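# Flip a clear plastic sheet across an open card holder

## Task

An open card holder rests on the table. On the half that carries the strap, a clear plastic sheet is bound at the spine like a page and lies on top of the pages there. Turn that sheet over the spine so it ends up flat and fully spread on the opposite half. The card holder must still be lying open and flat on the table afterward. A stack of pages must never be raised steeply, whether alone or together with the whole holder, or the attempt fails. Everything has to settle and stay still shortly after you stop, and anything held in place only by the robot at the end does not count. Release whatever is gripped and move the arms away at the end. Knocking or placing any rigid object off the table also fails the attempt (cloth, paper and film are exempt).

## Robot and tools

Robot: two arms, left_arm and right_arm, each ending in a parallel gripper. Despite the names, left_arm is the one on the +y side. The gripper's fingers extend along its own +z axis and close along its own y axis. Its reported position is the point between the finger pads, a little under 1 cm behind the tips.

Scene frame (used for all reported positions): origin at table-top height, midway between the arms, roughly 5 to 10 cm in from the near table edge. +x goes out across the table, +z goes up. Positions are in metres and orientations are quaternions (w,x,y,z). At long reach the printed hand position can be noticeably off.

Row layout (shared by execute_actions and move): one flat list of 14 numbers covering both arms, with every value in [-1, 1]. The order is left_arm dx, dy, dz, rx, ry, rz, opening, then the same seven for right_arm. Include both arms even if only one moves. dx..rz are an offset, not a pose. They are taken in that gripper's own axes, from the gripper's measured pose at the start of the action. In a call's first action, or in a move, the start is the pose in the latest result for this scene. Scale: 1.0 equals 0.6 m of translation or 180 degrees of rotation. rx, ry, rz together make one rotation vector. Opening is absolute: +1 is fully open (0.087 m) and -1 is closed.

execute_actions(actions): a list of actions. Each action is a table of up to 15 rows, and each row lasts one control step (1/30 s). If a table has fewer than 15 rows, its last row repeats for the remaining steps. Every row is measured from the action's start pose, not from the row before it. An empty list returns the current state and images without moving anything.

move(target, speed, blocking): target is a single 14-number row of offsets from the last reported pose. Each gripper travels in a straight line and both arms finish together, taking 0.5 to 10 s. The motion is cut off at 10 s. speed is in m/s, from 0.002 to 0.5 (default 0.25), and turning is limited to twice that value in rad/s. The path does not avoid obstacles or the other arm. A gripper can lag behind, drift off the line, or overshoot the speed, especially with the arm near full extension. Faster moves and targets set deeper past a contact press harder. The opening is applied when the move starts. With blocking=false you get a result after 0.5 s. Until a result shows the move has ended, further moves and actions are refused, so use wait(0) or stop first. The result adds a move: line giving the ending (done, off_target, moving, held, fault) and any limits that acted, plus each gripper's distance from its target. limits=paced means the pose was clipped. limits=held means steps were blocked and the arm may then move faster than the speed you set.

wait(seconds 0-10): the arms keep their last commands, and a running move continues. stop(): brakes a running move to a halt, needing room to stop, while the fingers keep moving. zoom_image(camera, region [x0,y0,x1,y1]): shows a closer crop, at most 504x504 pixels, of cam_high, cam_low, cam_left_wrist or cam_right_wrist (all 504x504 images). finished_scene(scene): ends the scene irreversibly and reports success. Replying without any tool call ends all scenes.

Controller behaviour: each step's command is clipped to within 70 mm and 16 degrees of the measured pose, so large offsets need several actions. The arm stops at its last clipped pose. Position is given priority over orientation. Joint friction can leave the gripper up to about 31 mm short, and commands smaller than that may not move it at all. Hand target lines show where the controller is currently driving. A pose unreachable line means the clearance check changed or blocked the command for the named arm. HELD in the step readings marks steps where that arm was held back. To keep an arm in place, send its correcting offset in a reply's first call and zeros after that.

Gripping: grip_measured is on the same scale as the commanded opening, and each gripper may read off by about 1 mm. To hold something, command about 0.02 below grip_measured, or less than that for a lighter grip. The force limit is roughly 20 N per pad, and closing fast can squeeze harder.

Hazards: the bar and plate behind the bases stand up to 3 cm above the table and give no warning on contact. Do not let the arms collide. Motor temperatures appear as MOTOR HOT from 75 °C. At 90 °C that arm stops for 10 s, and at 100 °C the arm goes limp and falls. Holding a load heats the motors, even while you are thinking. FAULT lines report stops. The robot holds its last command while you think. Avoid drops, slams, hard pushes, and lifting the page stack steeply. Turn the film gently over the spine, lay it flat, release it, and move the arms clear before finishing.

Each tool is called after ">>>" in YAML: its name, and indented under it one key for each argument.

## Session

>>> execute_actions:
  actions: []

>>> zoom_image:
  camera: "cam_high"
  region: [100,200,400,500]

Scene clock: 0.00 s.
left_arm: end_effector_position=(+0.3613, +0.3146, +0.3639) grip_measured=+0.985 end_effector_quat_wxyz=(+0.724, +0.000, +0.690, -0.001) | right_arm: end_effector_position=(+0.3865, -0.3241, +0.3366) grip_measured=+0.987 end_effector_quat_wxyz=(+0.700, -0.007, +0.714, -0.008)
Joint positions: left_arm=[0.011 1.032 1.041 0.007 0.011 0.01  0.087] | right_arm=[-0.002  1.042  1.061 -0.007  0.011  0.004  0.087]
Joint velocities: left_arm=[ 0.002  0.002  0.017  0.022 -0.022  0.007  0.001] | right_arm=[-0.012 -0.007  0.012 -0.066 -0.037  0.081 -0.   ]
Motor temperatures (°C, as the motors report them): left_arm=[20 21 22 23 25 22] | right_arm=[22 24 21 24 25 24]
Hand target (left_arm): +0.361, +0.315, +0.364; +0.724, +0.000, +0.690, -0.001
Hand target (right_arm): +0.386, -0.324, +0.337; +0.700, -0.007, +0.714, -0.008

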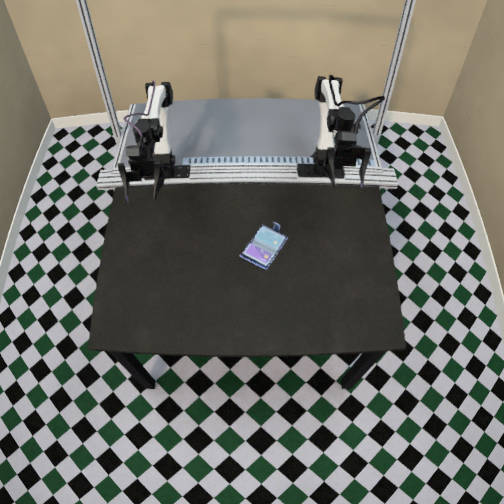

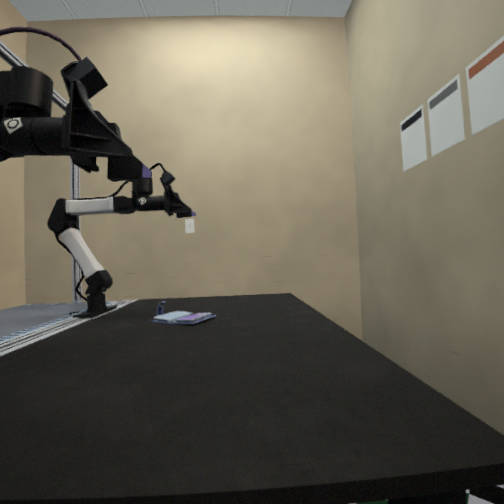

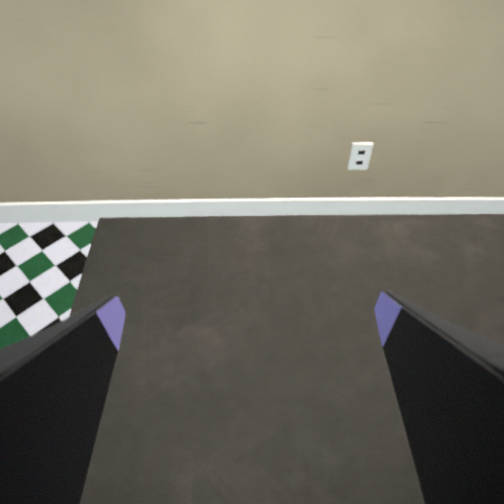

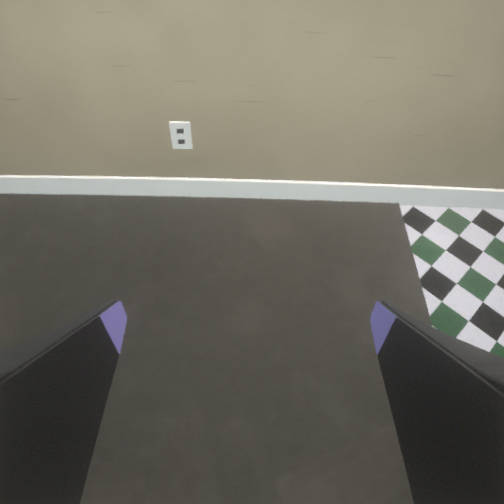

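Region (100, 200, 400, 500) of cam_high's 504x504 image, scaled by 1.680, with more detail than that image has.

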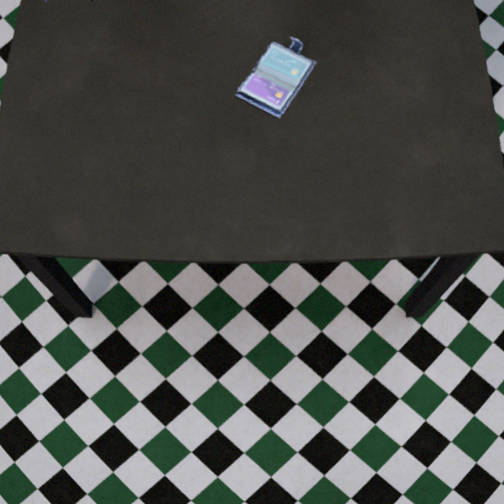

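>>> move:
  target: [0.3,-0.4,-0.15,0,0.51,0,1,0,0,0,0,0,0,1]
  speed: 0.4

>>> zoom_image:
  camera: "cam_low"
  region: [130,250,230,350]

Scene clock: 6.73 s.
left_arm: end_effector_position=(+0.2813, +0.0767, +0.1831) grip_measured=+0.985 end_effector_quat_wxyz=(+0.062, +0.001, +0.997, -0.052) | right_arm: end_effector_position=(+0.3865, -0.3241, +0.3366) grip_measured=+0.987 end_effector_quat_wxyz=(+0.700, -0.007, +0.714, -0.008)
Joint positions: left_arm=[-0.597  2.04   2.147 -1.551  0.026 -0.599  0.087] | right_arm=[-0.002  1.042  1.061 -0.007  0.011  0.004  0.087]
Joint velocities: left_arm=[-0.017  0.007 -0.002 -0.007  0.066 -0.022 -0.   ] | right_arm=[-0.007  0.017 -0.002 -0.007  0.007 -0.051 -0.   ]
Motor temperatures (°C, as the motors report them): left_arm=[20 21 23 25 25 22] | right_arm=[22 24 22 26 25 24]
Hand target (left_arm): +0.281, +0.073, +0.183; +0.056, -0.002, +0.997, -0.056
Hand target (right_arm): +0.386, -0.324, +0.337; +0.700, -0.007, +0.714, -0.008
Off the commanded pose (left_arm): 0.004 m, 9 deg.
Off the commanded pose (right_arm): 0.000 m, 0 deg.
joint sent to its limit (left arm) — the command would take joint 4 (wrist pitch) past its lower limit, so that joint was sent only as far as its limit.
move: off_target (left_arm)

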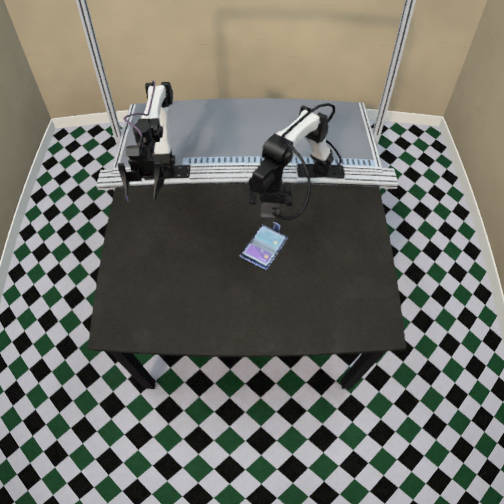

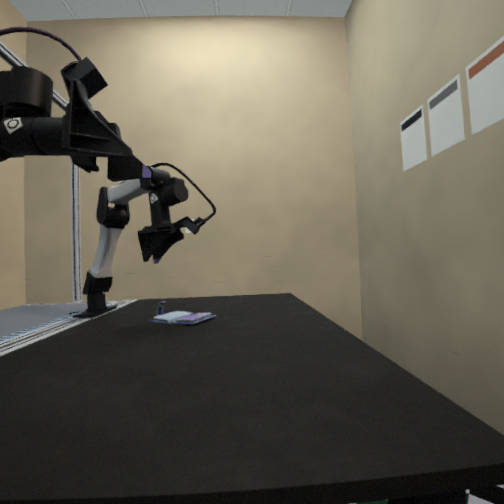

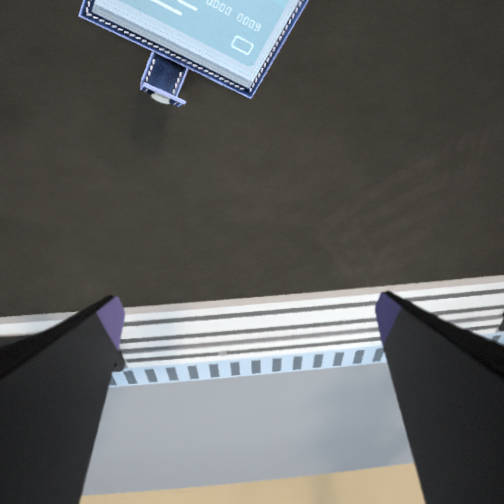

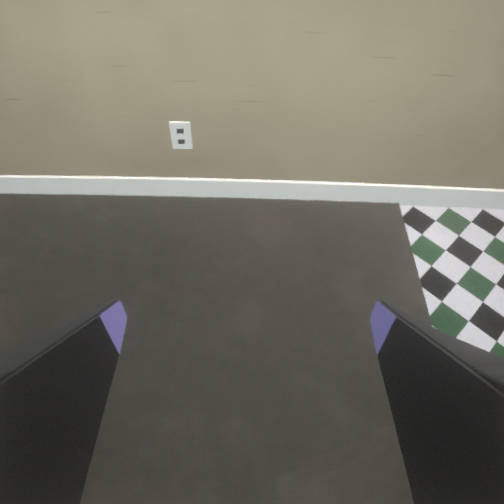

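Region (130, 250, 230, 350) of cam_low's 504x504 image, scaled by 5.040, with more detail than that image has.

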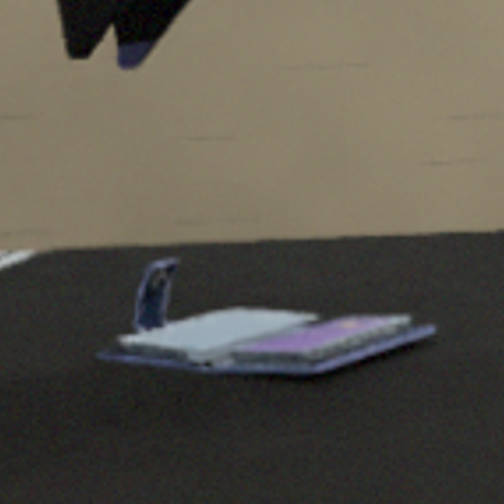

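>>> move:
  target: [-0.07,0.015,0.19,-0.045,0.02,-0.35,1,0,0,0,0,0,0,1]
  speed: 0.4

>>> zoom_image:
  camera: "cam_low"
  region: [130,250,230,350]

Scene clock: 15.13 s.
left_arm: end_effector_position=(+0.3339, +0.0741, +0.0863) grip_measured=+0.985 end_effector_quat_wxyz=(+0.000, -0.514, +0.858, -0.014) | right_arm: end_effector_position=(+0.3865, -0.3241, +0.3366) grip_measured=+0.987 end_effector_quat_wxyz=(+0.700, -0.007, +0.714, -0.008)
Joint positions: left_arm=[-0.492  2.145  1.9   -1.336  0.02  -1.574  0.087] | right_arm=[-0.002  1.042  1.061 -0.007  0.011  0.004  0.087]
Joint velocities: left_arm=[-0.022 -0.017  0.007 -0.051 -0.022 -0.022 -0.   ] | right_arm=[-0.017  0.007  0.007 -0.007  0.037  0.007 -0.   ]
Motor temperatures (°C, as the motors report them): left_arm=[20 23 24 24 25 22] | right_arm=[22 24 23 28 25 24]
Hand target (left_arm): +0.337, +0.076, +0.075; -0.004, -0.523, +0.853, -0.010
Hand target (right_arm): +0.386, -0.324, +0.337; +0.700, -0.007, +0.714, -0.008
Off the commanded pose (left_arm): 0.012 m, 1 deg.
Off the commanded pose (right_arm): 0.000 m, 0 deg.
move: off_target (left_arm)

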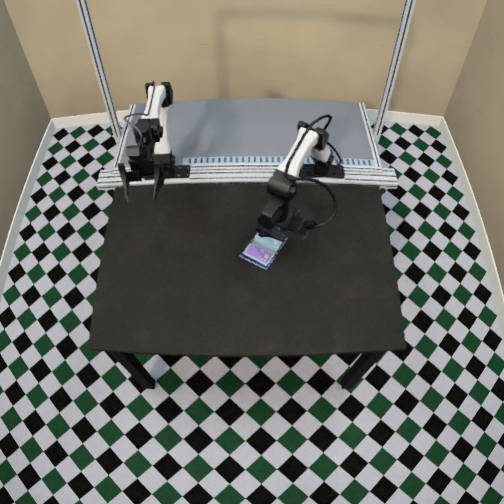

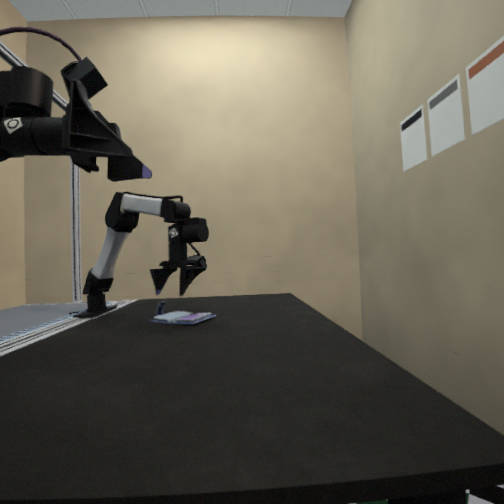

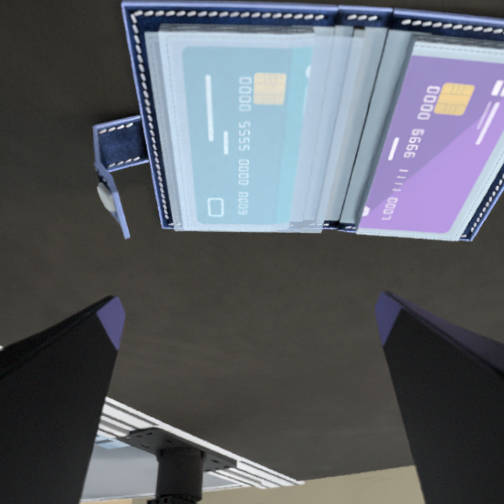

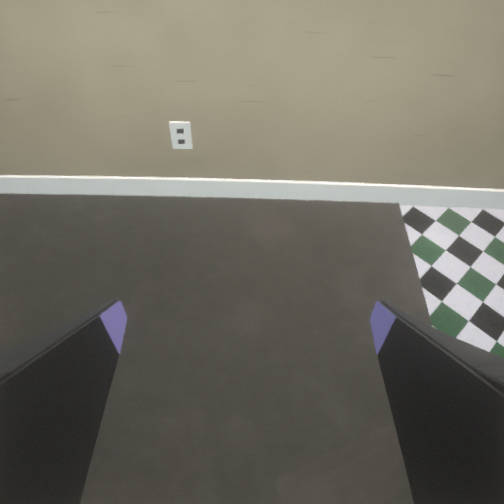

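Region (130, 250, 230, 350) of cam_low's 504x504 image, scaled by 5.040, with more detail than that image has.

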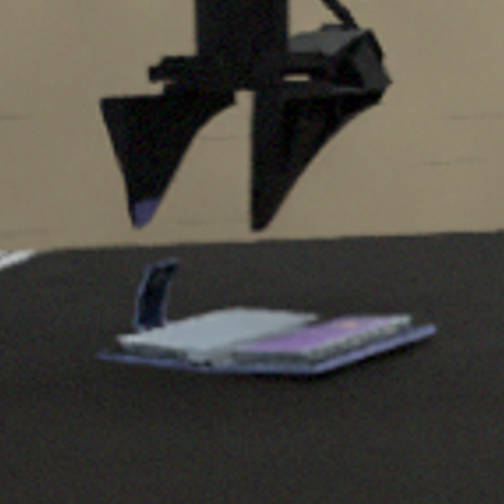

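>>> move:
  target: [-0.02,0,0.095,0,0,0.01,0.25,0,0,0,0,0,0,1]
  speed: 0.1

>>> zoom_image:
  camera: "cam_low"
  region: [130,250,230,350]

Scene clock: 18.67 s.
left_arm: end_effector_position=(+0.3386, +0.0807, +0.0443) grip_measured=+0.250 end_effector_quat_wxyz=(+0.006, -0.501, +0.865, -0.022) | right_arm: end_effector_position=(+0.3865, -0.3241, +0.3366) grip_measured=+0.987 end_effector_quat_wxyz=(+0.700, -0.007, +0.714, -0.008)
Joint positions: left_arm=[-0.473  2.145  1.732 -1.15   0.02  -1.525  0.055] | right_arm=[-0.002  1.042  1.061 -0.007  0.011  0.004  0.087]
Joint velocities: left_arm=[-0.002  0.022 -0.022  0.007  0.037 -0.051 -0.   ] | right_arm=[ 0.007 -0.007  0.002 -0.007 -0.051 -0.007 -0.001]
Motor temperatures (°C, as the motors report them): left_arm=[20 24 24 24 25 22] | right_arm=[22 24 24 28 25 24]
Hand target (left_arm): +0.340, +0.084, +0.030; +0.001, -0.501, +0.865, -0.013
Hand target (right_arm): +0.386, -0.324, +0.337; +0.700, -0.007, +0.714, -0.008
Off the commanded pose (left_arm): 0.015 m, 1 deg.
Off the commanded pose (right_arm): 0.000 m, 0 deg.
move: off_target (left_arm)

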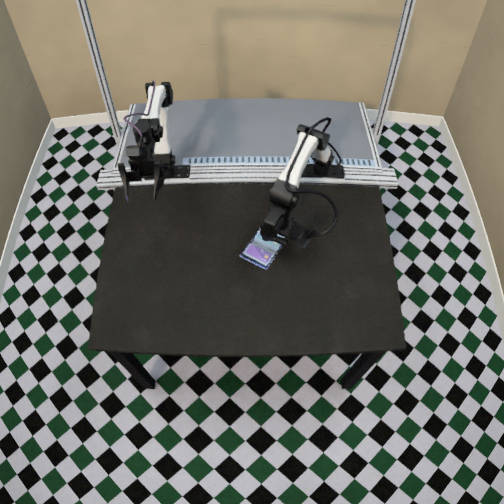

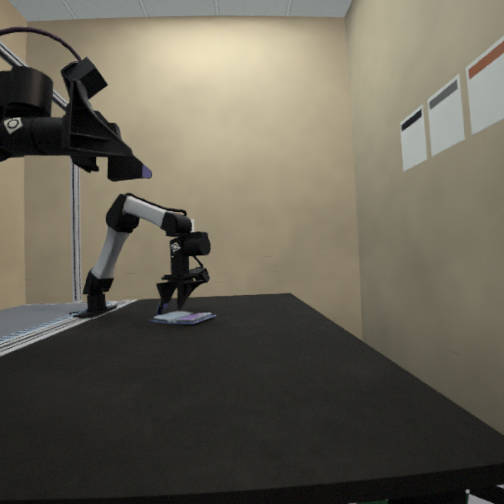

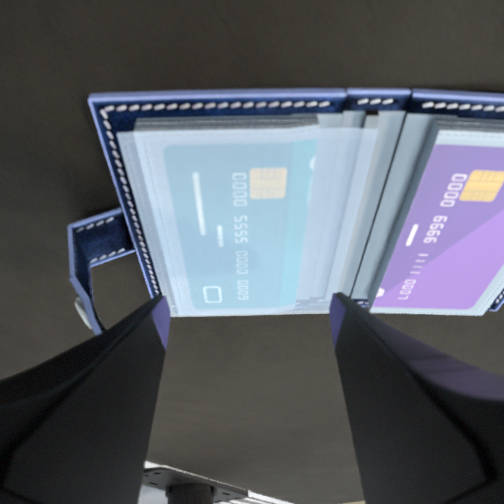

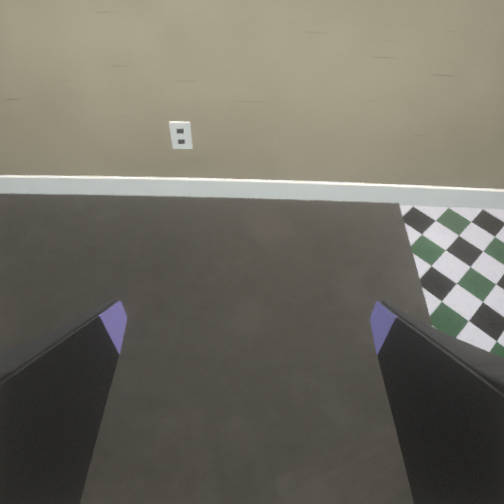

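Region (130, 250, 230, 350) of cam_low's 504x504 image, scaled by 5.040, with more detail than that image has.

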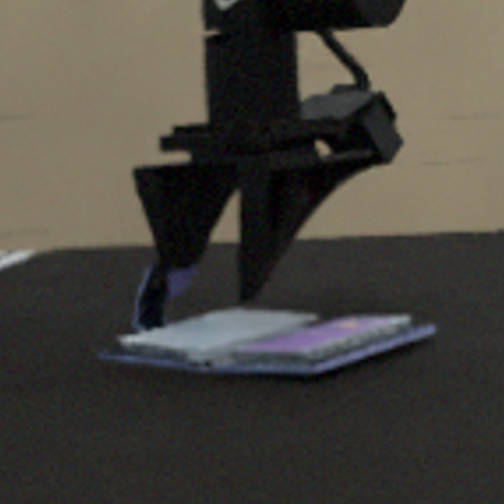

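>>> move:
  target: [0,0,0.07,0,0,0,0.1,0,0,0,0,0,0,1]
  speed: 0.04

>>> execute_actions:
  actions:
    - [[0,-0.015,0.03,0,0,0,-0.15,0,0,0,0,0,0,1]]
    - [[0,-0.015,0.03,0,0,0,-0.4,0,0,0,0,0,0,1]]

>>> zoom_image:
  camera: "cam_low"
  region: [130,250,230,350]

Scene clock: 22.60 s.
left_arm: end_effector_position=(+0.3388, +0.0806, +0.0254) grip_measured=+0.100 end_effector_quat_wxyz=(+0.009, -0.501, +0.865, -0.028) | right_arm: end_effector_position=(+0.3865, -0.3241, +0.3366) grip_measured=+0.987 end_effector_quat_wxyz=(+0.700, -0.007, +0.714, -0.008)
Joint positions: left_arm=[-0.473  2.146  1.657 -1.06   0.02  -1.525  0.048] | right_arm=[-0.002  1.042  1.061 -0.007  0.011  0.004  0.087]
Joint velocities: left_arm=[-0.017 -0.002  0.002  0.037  0.066  0.066 -0.001] | right_arm=[-0.012  0.002 -0.012  0.037 -0.037 -0.007 -0.001]
Motor temperatures (°C, as the motors report them): left_arm=[20 24 24 24 25 22] | right_arm=[22 24 24 29 25 24]
Hand target (left_arm): +0.339, +0.080, +0.003; +0.005, -0.501, +0.865, -0.021
Hand target (right_arm): +0.386, -0.324, +0.337; +0.700, -0.007, +0.714, -0.008
Off the commanded pose (left_arm): 0.023 m, 1 deg.
Off the commanded pose (right_arm): 0.000 m, 0 deg.
move: off_target (left_arm)

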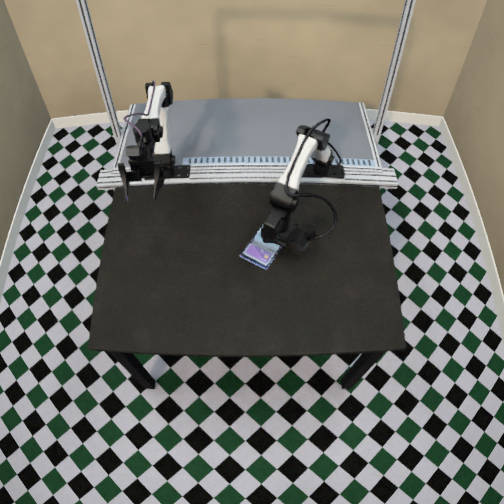

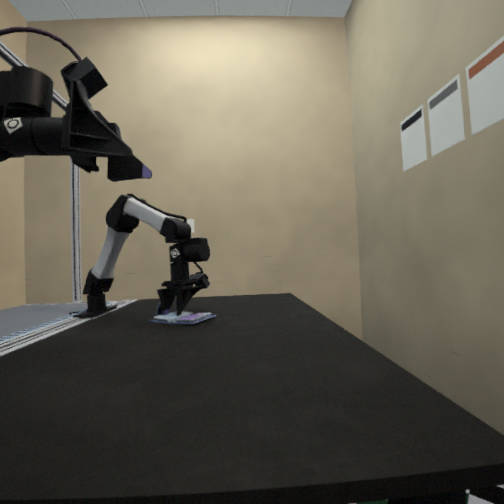

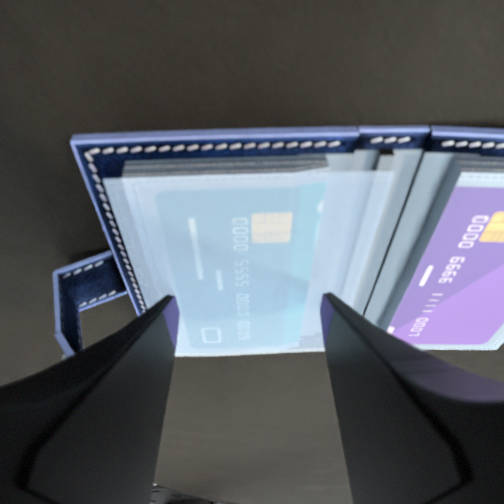

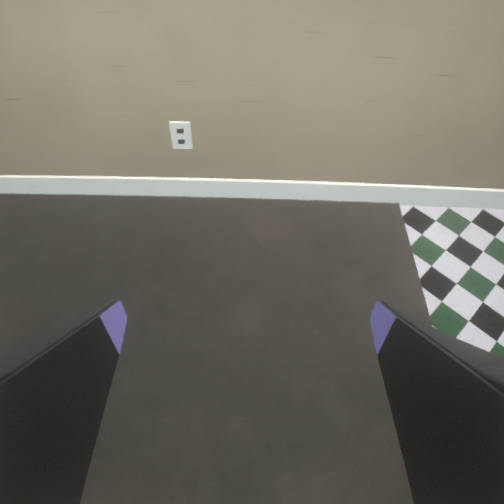

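Scene clock: 23.60 s.
left_arm: end_effector_position=(+0.3358, +0.0814, +0.0247) grip_measured=-0.400 end_effector_quat_wxyz=(+0.004, -0.500, +0.865, -0.023) | right_arm: end_effector_position=(+0.3865, -0.3241, +0.3366) grip_measured=+0.987 end_effector_quat_wxyz=(+0.700, -0.007, +0.714, -0.008)
Joint positions: left_arm=[-0.473  2.148  1.657 -1.071  0.024 -1.524  0.026] | right_arm=[-0.002  1.042  1.061 -0.007  0.011  0.004  0.087]
Joint velocities: left_arm=[ 0.012  0.012 -0.007 -0.081  0.007 -0.037  0.   ] | right_arm=[-0.002  0.007  0.002 -0.037 -0.022  0.051 -0.001]
Motor temperatures (°C, as the motors report them): left_arm=[20 24 24 24 25 22] | right_arm=[22 24 24 29 25 24]
Hand target (left_arm): +0.345, +0.077, +0.008; +0.007, -0.501, +0.865, -0.026
Hand target (right_arm): +0.386, -0.324, +0.337; +0.700, -0.007, +0.714, -0.008
Off the commanded pose (left_arm): 0.021 m, 0 deg.
Off the commanded pose (right_arm): 0.000 m, 0 deg.
Step readings (end_effector_position; steps 1 to 15: 1st action; 16 to 30: 2nd action):
0: left_arm (+0.3388, +0.0806, +0.0254) | right_arm (+0.3865, -0.3241, +0.3366)
1: left_arm (+0.3386, +0.0807, +0.0254) | right_arm (+0.3865, -0.3241, +0.3366)
2: left_arm (+0.3383, +0.0807, +0.0247) | right_arm (+0.3865, -0.3241, +0.3366)
4: left_arm (+0.3377, +0.0808, +0.0247) | right_arm (+0.3865, -0.3241, +0.3366)
8: left_arm (+0.3377, +0.0808, +0.0247) | right_arm (+0.3865, -0.3241, +0.3366)
15: left_arm (+0.3377, +0.0808, +0.0247) | right_arm (+0.3865, -0.3241, +0.3366)
16: left_arm (+0.3372, +0.0809, +0.0247) | right_arm (+0.3865, -0.3241, +0.3366)
17: left_arm (+0.3364, +0.0812, +0.0247) | right_arm (+0.3865, -0.3241, +0.3366)
19: left_arm (+0.3358, +0.0814, +0.0247) | right_arm (+0.3865, -0.3241, +0.3366)
23: left_arm (+0.3358, +0.0814, +0.0247) | right_arm (+0.3865, -0.3241, +0.3366)
30: end_effector_position above

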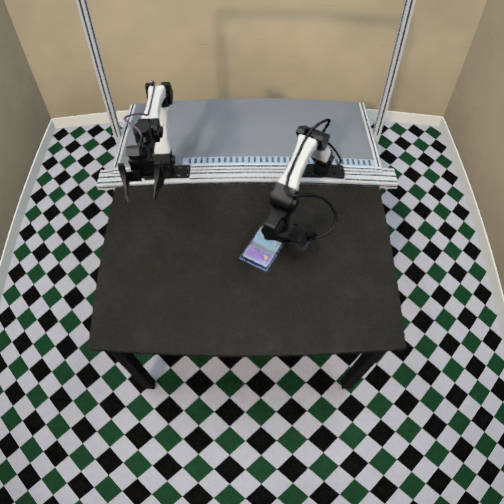

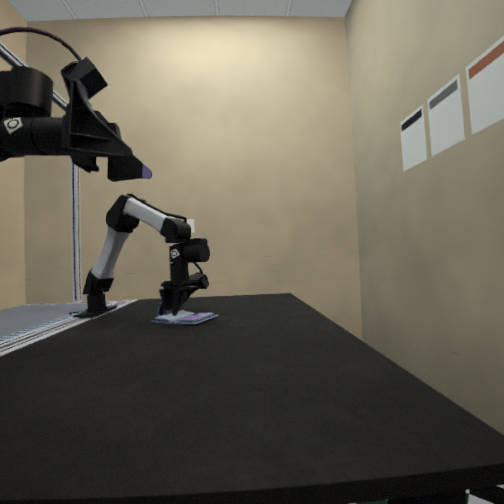

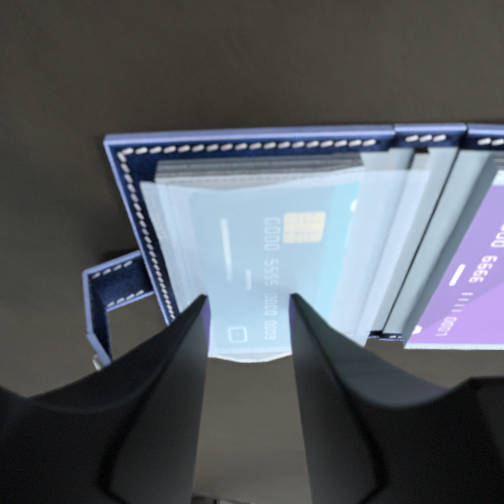

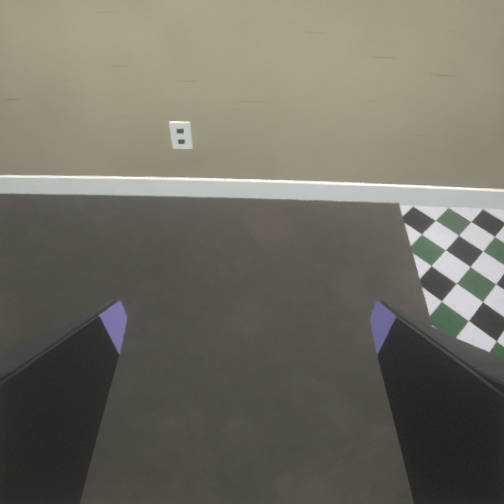

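Region (130, 250, 230, 350) of cam_low's 504x504 image, scaled by 5.040, with more detail than that image has.

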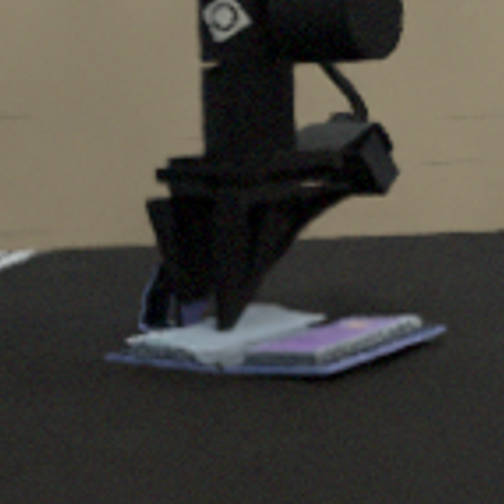

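A buckle is starting.

>>> execute_actions:
  actions:
    - [[0,0,0.035,0,0,0,-0.6,0,0,0,0,0,0,1]]
    - [[0,0,0.035,0,0,0,-0.8,0,0,0,0,0,0,1]]
    - [[0,0,0.035,0,0,0,-1,0,0,0,0,0,0,1]]

>>> move:
  target: [0,-0.03,-0.04,0,0,0,-1,0,0,0,0,0,0,1]
  speed: 0.04

>>> zoom_image:
  camera: "cam_low"
  region: [130,250,230,350]

Scene clock: 27.83 s.
left_arm: end_effector_position=(+0.3373, +0.0790, +0.0236) grip_measured=-1.000 end_effector_quat_wxyz=(+0.004, -0.500, +0.866, -0.031) | right_arm: end_effector_position=(+0.3865, -0.3241, +0.3366) grip_measured=+0.987 end_effector_quat_wxyz=(+0.700, -0.007, +0.714, -0.008)
Joint positions: left_arm=[-0.473  2.146  1.647 -1.05   0.033 -1.523  0.   ] | right_arm=[-0.002  1.042  1.061 -0.007  0.011  0.004  0.087]
Joint velocities: left_arm=[-0.012  0.002  0.007 -0.022 -0.037  0.081  0.   ] | right_arm=[-0.012 -0.007  0.007  0.037 -0.022  0.022 -0.   ]
Motor temperatures (°C, as the motors report them): left_arm=[20 25 24 24 25 22] | right_arm=[22 24 25 29 25 24]
Hand target (left_arm): +0.334, +0.081, +0.003; +0.001, -0.500, +0.866, -0.024
Hand target (right_arm): +0.386, -0.324, +0.337; +0.700, -0.007, +0.714, -0.008
Off the commanded pose (left_arm): 0.021 m, 1 deg.
Off the commanded pose (right_arm): 0.000 m, 0 deg.
Step readings (end_effector_position; steps 1 to 15: 1st action; 16 to 30: 2nd action; 31 to 45: 3rd action):
0: left_arm (+0.3358, +0.0814, +0.0247) | right_arm (+0.3865, -0.3241, +0.3366)
1: left_arm (+0.3350, +0.0816, +0.0239) | right_arm (+0.3865, -0.3241, +0.3366)
2: left_arm (+0.3339, +0.0820, +0.0236) | right_arm (+0.3865, -0.3241, +0.3366)
4: left_arm (+0.3337, +0.0820, +0.0236) | right_arm (+0.3865, -0.3241, +0.3366)
8: left_arm (+0.3337, +0.0820, +0.0236) | right_arm (+0.3865, -0.3241, +0.3366)
15: left_arm (+0.3337, +0.0820, +0.0236) | right_arm (+0.3865, -0.3241, +0.3366)
16: left_arm (+0.3337, +0.0817, +0.0237) | right_arm (+0.3865, -0.3241, +0.3366)
17: left_arm (+0.3345, +0.0811, +0.0238) | right_arm (+0.3865, -0.3241, +0.3366)
19: left_arm (+0.3345, +0.0809, +0.0233) | right_arm (+0.3865, -0.3241, +0.3366)
23: left_arm (+0.3345, +0.0809, +0.0233) | right_arm (+0.3865, -0.3241, +0.3366)
30: left_arm (+0.3345, +0.0809, +0.0233) | right_arm (+0.3865, -0.3241, +0.3366)
31: left_arm (+0.3351, +0.0803, +0.0234) | right_arm (+0.3865, -0.3241, +0.3366)
32: left_arm (+0.3369, +0.0792, +0.0236) | right_arm (+0.3865, -0.3241, +0.3366)
34: left_arm (+0.3373, +0.0790, +0.0236) | right_arm (+0.3865, -0.3241, +0.3366)
38: left_arm (+0.3373, +0.0790, +0.0236) | right_arm (+0.3865, -0.3241, +0.3366)
45: end_effector_position above

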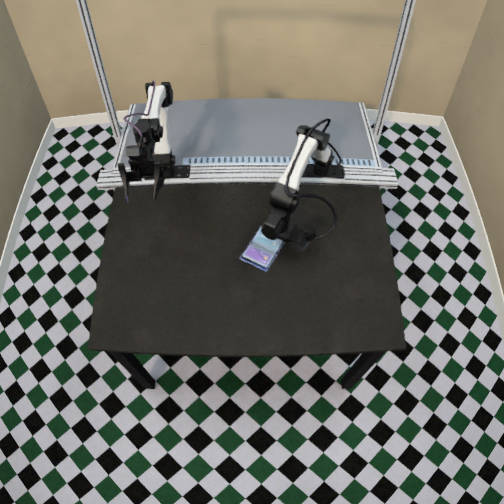

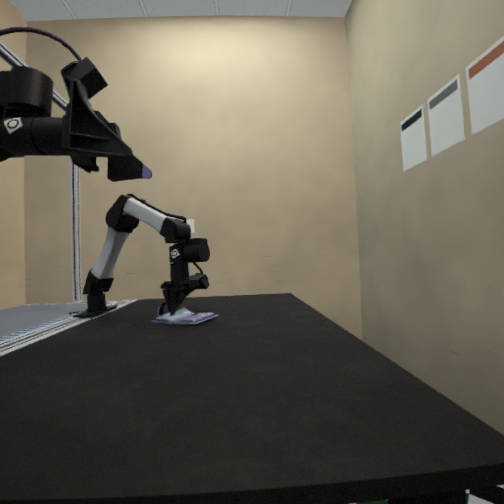

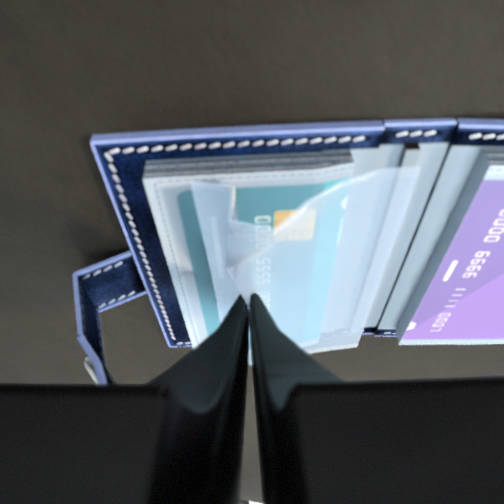

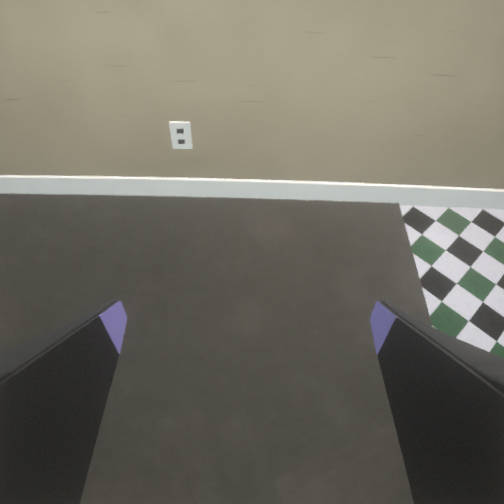

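Scene clock: 29.03 s.
left_arm: end_effector_position=(+0.3502, +0.0721, +0.0520) grip_measured=-1.000 end_effector_quat_wxyz=(+0.007, -0.500, +0.865, -0.036) | right_arm: end_effector_position=(+0.3865, -0.3241, +0.3366) grip_measured=+0.987 end_effector_quat_wxyz=(+0.700, -0.007, +0.714, -0.008)
Joint positions: left_arm=[-0.473  2.174  1.804 -1.166  0.033 -1.523  0.   ] | right_arm=[-0.002  1.042  1.061 -0.007  0.011  0.004  0.087]
Joint velocities: left_arm=[-0.007 -0.017 -0.012 -0.081  0.007 -0.037  0.   ] | right_arm=[ 0.002  0.012  0.007 -0.007 -0.007 -0.037  0.001]
Motor temperatures (°C, as the motors report them): left_arm=[20 25 25 24 25 22] | right_arm=[22 24 25 30 25 24]
Hand target (left_arm): +0.352, +0.071, +0.048; +0.004, -0.500, +0.866, -0.031
Hand target (right_arm): +0.386, -0.324, +0.337; +0.700, -0.007, +0.714, -0.008
Off the commanded pose (left_arm): 0.004 m, 1 deg.
Off the commanded pose (right_arm): 0.000 m, 0 deg.
move: done

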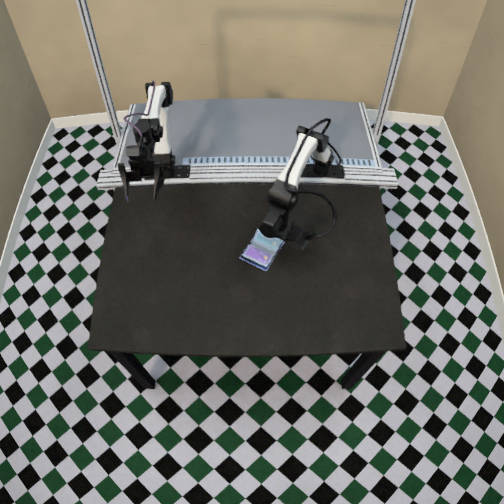

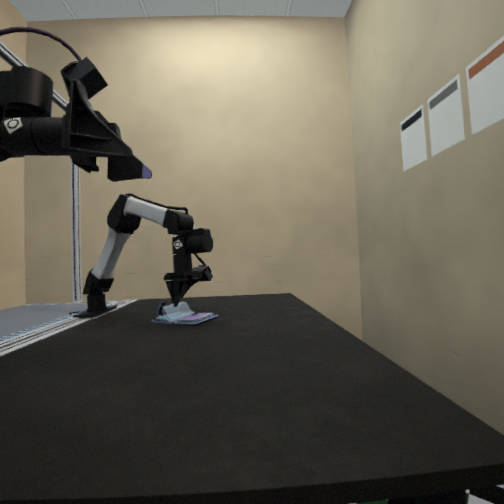

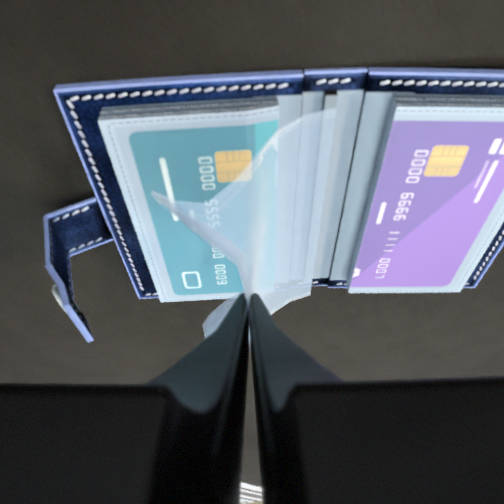

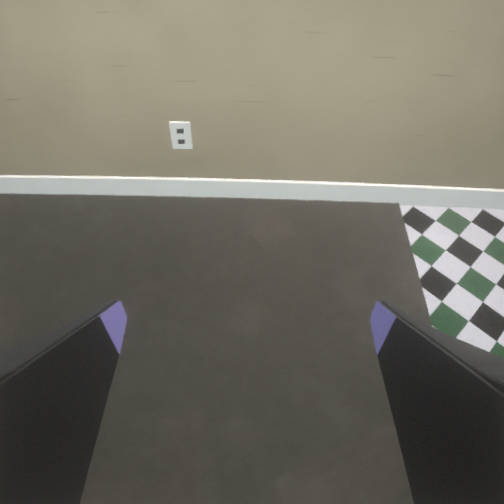

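Region (130, 250, 230, 350) of cam_low's 504x504 image, scaled by 5.040, with more detail than that image has.

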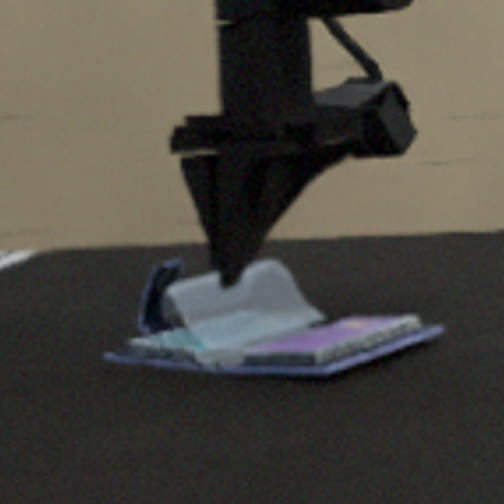

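>>> move:
  target: [0,-0.115,0.025,-0.03,0,0,-1,0,0,0,0,0,0,1]
  speed: 0.06

>>> zoom_image:
  camera: "cam_low"
  region: [130,250,230,350]

>>> move:
  target: [0,-0.06,-0.1,0,0,0,-0.75,0,0,0,0,0,0,1]
  speed: 0.06

>>> zoom_image:
  camera: "cam_low"
  region: [130,250,230,350]

Scene clock: 33.43 s.
left_arm: end_effector_position=(+0.4124, +0.0402, +0.0446) grip_measured=-1.000 end_effector_quat_wxyz=(-0.005, -0.501, +0.865, -0.018) | right_arm: end_effector_position=(+0.3865, -0.3241, +0.3366) grip_measured=+0.987 end_effector_quat_wxyz=(+0.700, -0.007, +0.714, -0.008)
Joint positions: left_arm=[-0.473  2.659  2.629 -1.551  0.033 -1.525  0.   ] | right_arm=[-0.002  1.042  1.061 -0.007  0.011  0.004  0.087]
Joint velocities: left_arm=[ 0.007 -0.007  0.002 -0.051  0.022 -0.051  0.   ] | right_arm=[ 0.012  0.002 -0.002  0.066  0.022  0.022 -0.   ]
Motor temperatures (°C, as the motors report them): left_arm=[20 26 25 24 25 22] | right_arm=[22 24 25 30 25 24]
Hand target (left_arm): +0.411, +0.038, +0.042; -0.007, -0.502, +0.865, -0.014
Hand target (right_arm): +0.386, -0.324, +0.337; +0.700, -0.007, +0.714, -0.008
Off the commanded pose (left_arm): 0.005 m, 3 deg.
Off the commanded pose (right_arm): 0.000 m, 0 deg.
joint sent to its limit (left arm) — the command would take joint 4 (wrist pitch) past its lower limit, so that joint was sent only as far as its limit.
move: off_target (left_arm)

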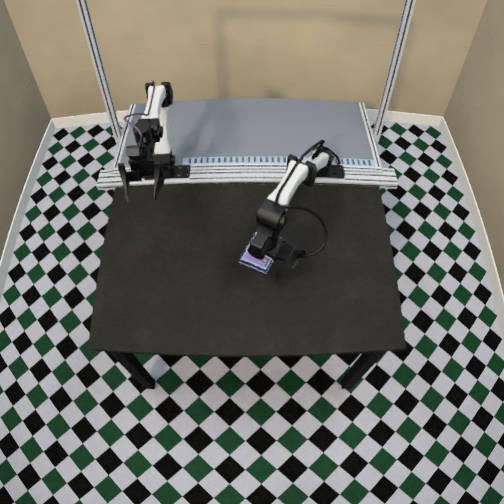

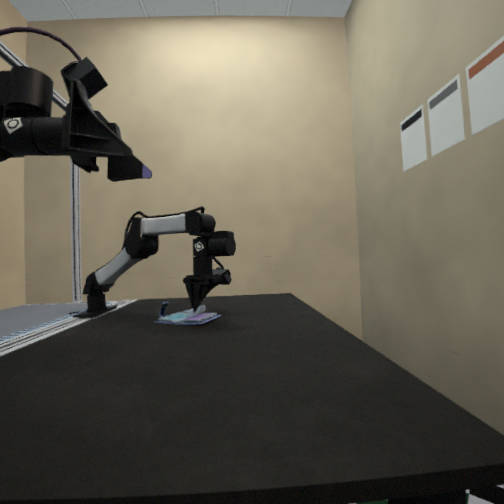

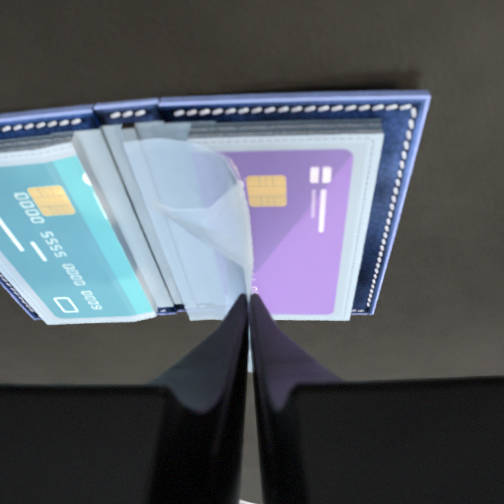

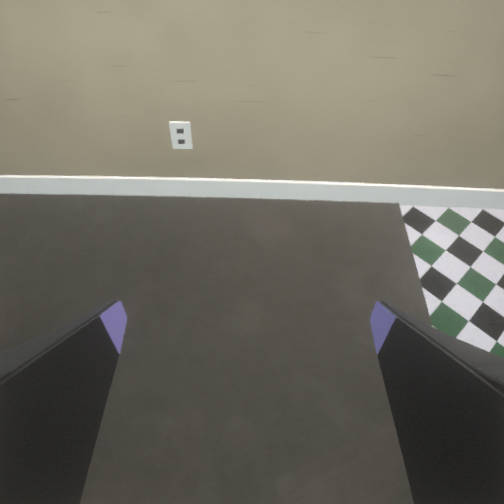

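Region (130, 250, 230, 350) of cam_low's 504x504 image, scaled by 5.040, with more detail than that image has.

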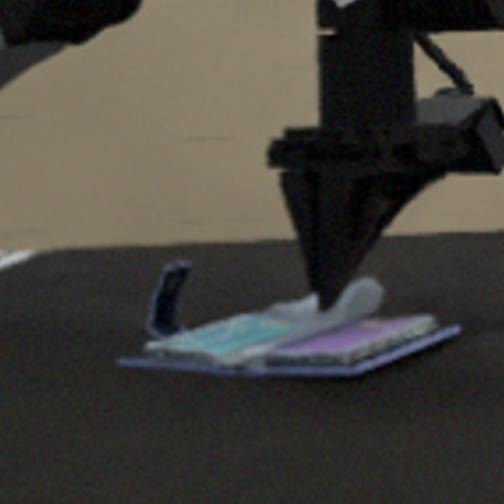

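Scene clock: 34.90 s.
left_arm: end_effector_position=(+0.4415, +0.0243, +0.0999) grip_measured=-0.750 end_effector_quat_wxyz=(+0.048, -0.506, +0.855, -0.104) | right_arm: end_effector_position=(+0.3865, -0.3241, +0.3366) grip_measured=+0.987 end_effector_quat_wxyz=(+0.700, -0.007, +0.714, -0.008)
Joint positions: left_arm=[-0.473  2.659  2.836 -1.555  0.035 -1.549  0.011] | right_arm=[-0.002  1.042  1.061 -0.007  0.011  0.004  0.087]
Joint velocities: left_arm=[ 0.017 -0.007  0.007  0.007 -0.007  0.037 -0.001] | right_arm=[ 0.007  0.002  0.002 -0.007 -0.037  0.022 -0.   ]
Motor temperatures (°C, as the motors report them): left_arm=[20 27 25 24 25 22] | right_arm=[22 24 26 30 25 24]
Hand target (left_arm): +0.443, +0.024, +0.105; +0.046, -0.511, +0.851, -0.111
Hand target (right_arm): +0.386, -0.324, +0.337; +0.700, -0.007, +0.714, -0.008
Off the commanded pose (left_arm): 0.006 m, 12 deg.
Off the commanded pose (right_arm): 0.000 m, 0 deg.
joint sent to its limit (left arm) — the command would take joint 4 (wrist pitch) past its lower limit, so that joint was sent only as far as its limit.
move: off_target (left_arm)

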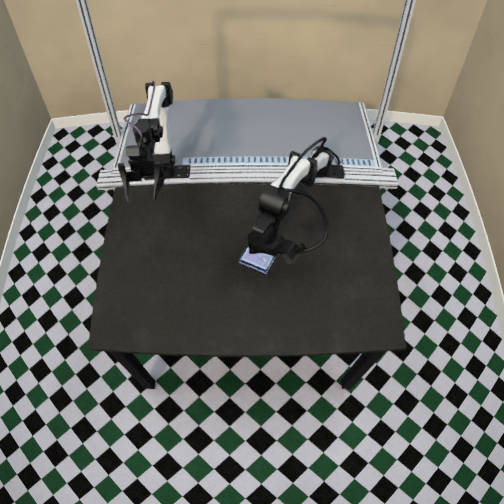

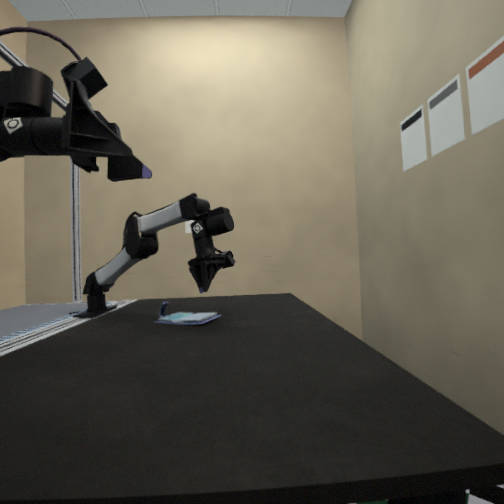

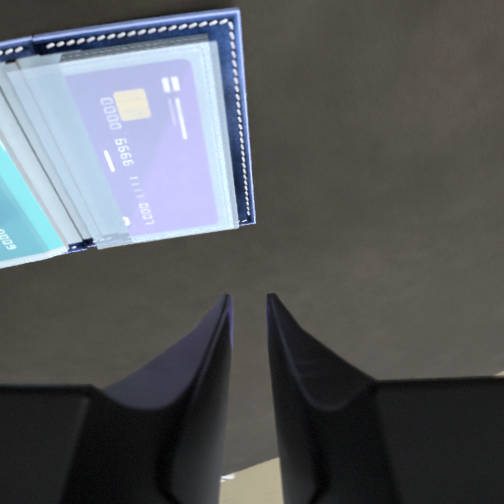

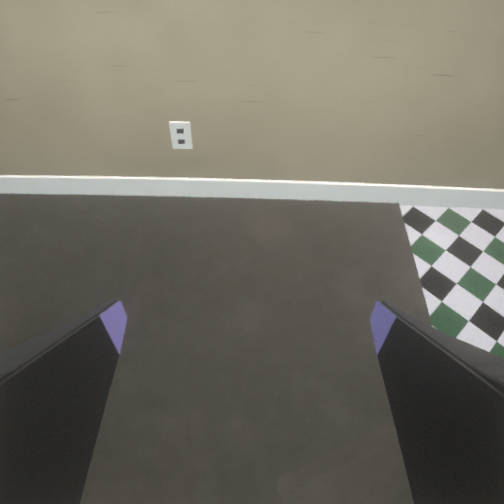

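Region (130, 250, 230, 350) of cam_low's 504x504 image, scaled by 5.040, with more detail than that image has.

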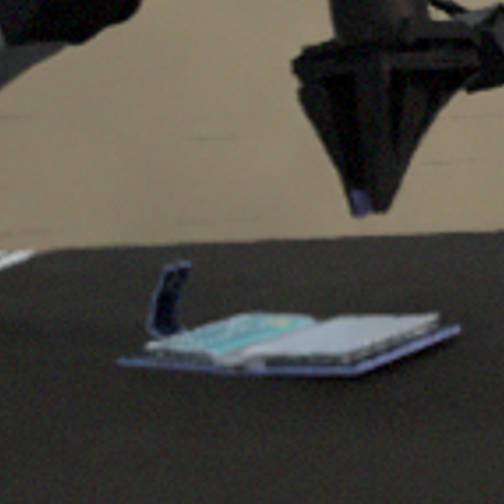

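>>> move:
  target: [-0.2,0.2,-0.2,0.05,0,0,0,0,0,0,0,0,0,1]
  speed: 0.35

>>> finished_scene:
  scene: 1

Scene clock: 38.07 s.
left_arm: end_effector_position=(+0.3714, +0.2022, +0.1899) grip_measured=+0.000 end_effector_quat_wxyz=(+0.090, -0.507, +0.842, -0.163) | right_arm: end_effector_position=(+0.3865, -0.3241, +0.3366) grip_measured=+0.987 end_effector_quat_wxyz=(+0.700, -0.007, +0.714, -0.008)
Joint positions: left_arm=[-0.115  1.826  1.806 -1.24   0.138 -1.224  0.044] | right_arm=[-0.002  1.042  1.061 -0.007  0.011  0.004  0.087]
Joint velocities: left_arm=[ 0.022  0.002  0.002  0.051 -0.037  0.022  0.001] | right_arm=[ 0.002 -0.022 -0.002  0.007 -0.066  0.007  0.   ]
Motor temperatures (°C, as the motors report them): left_arm=[20 28 26 24 25 22] | right_arm=[22 24 26 30 25 24]
Hand target (left_arm): +0.372, +0.199, +0.188; +0.091, -0.500, +0.844, -0.169
Hand target (right_arm): +0.386, -0.324, +0.337; +0.700, -0.007, +0.714, -0.008
Off the commanded pose (left_arm): 0.005 m, 1 deg.
Off the commanded pose (right_arm): 0.000 m, 0 deg.
move: done

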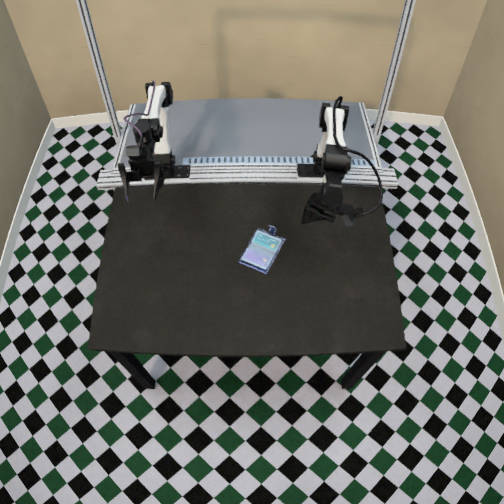

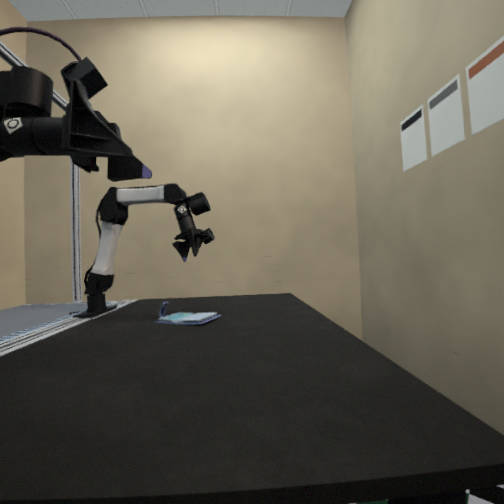

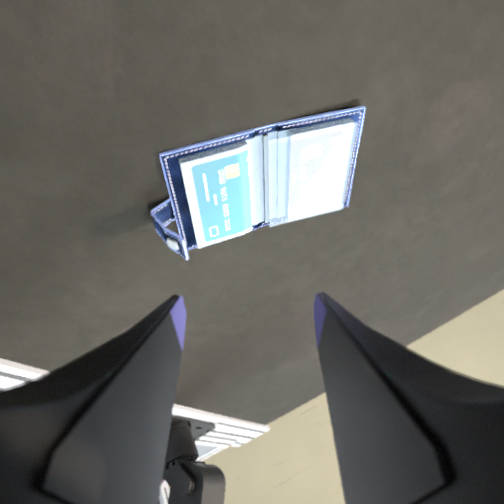

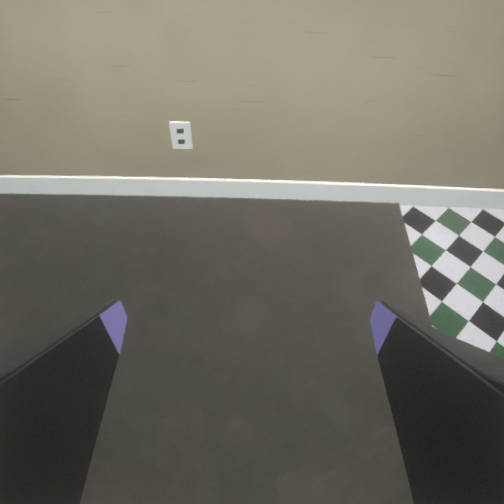

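The scene is finished: the task was done.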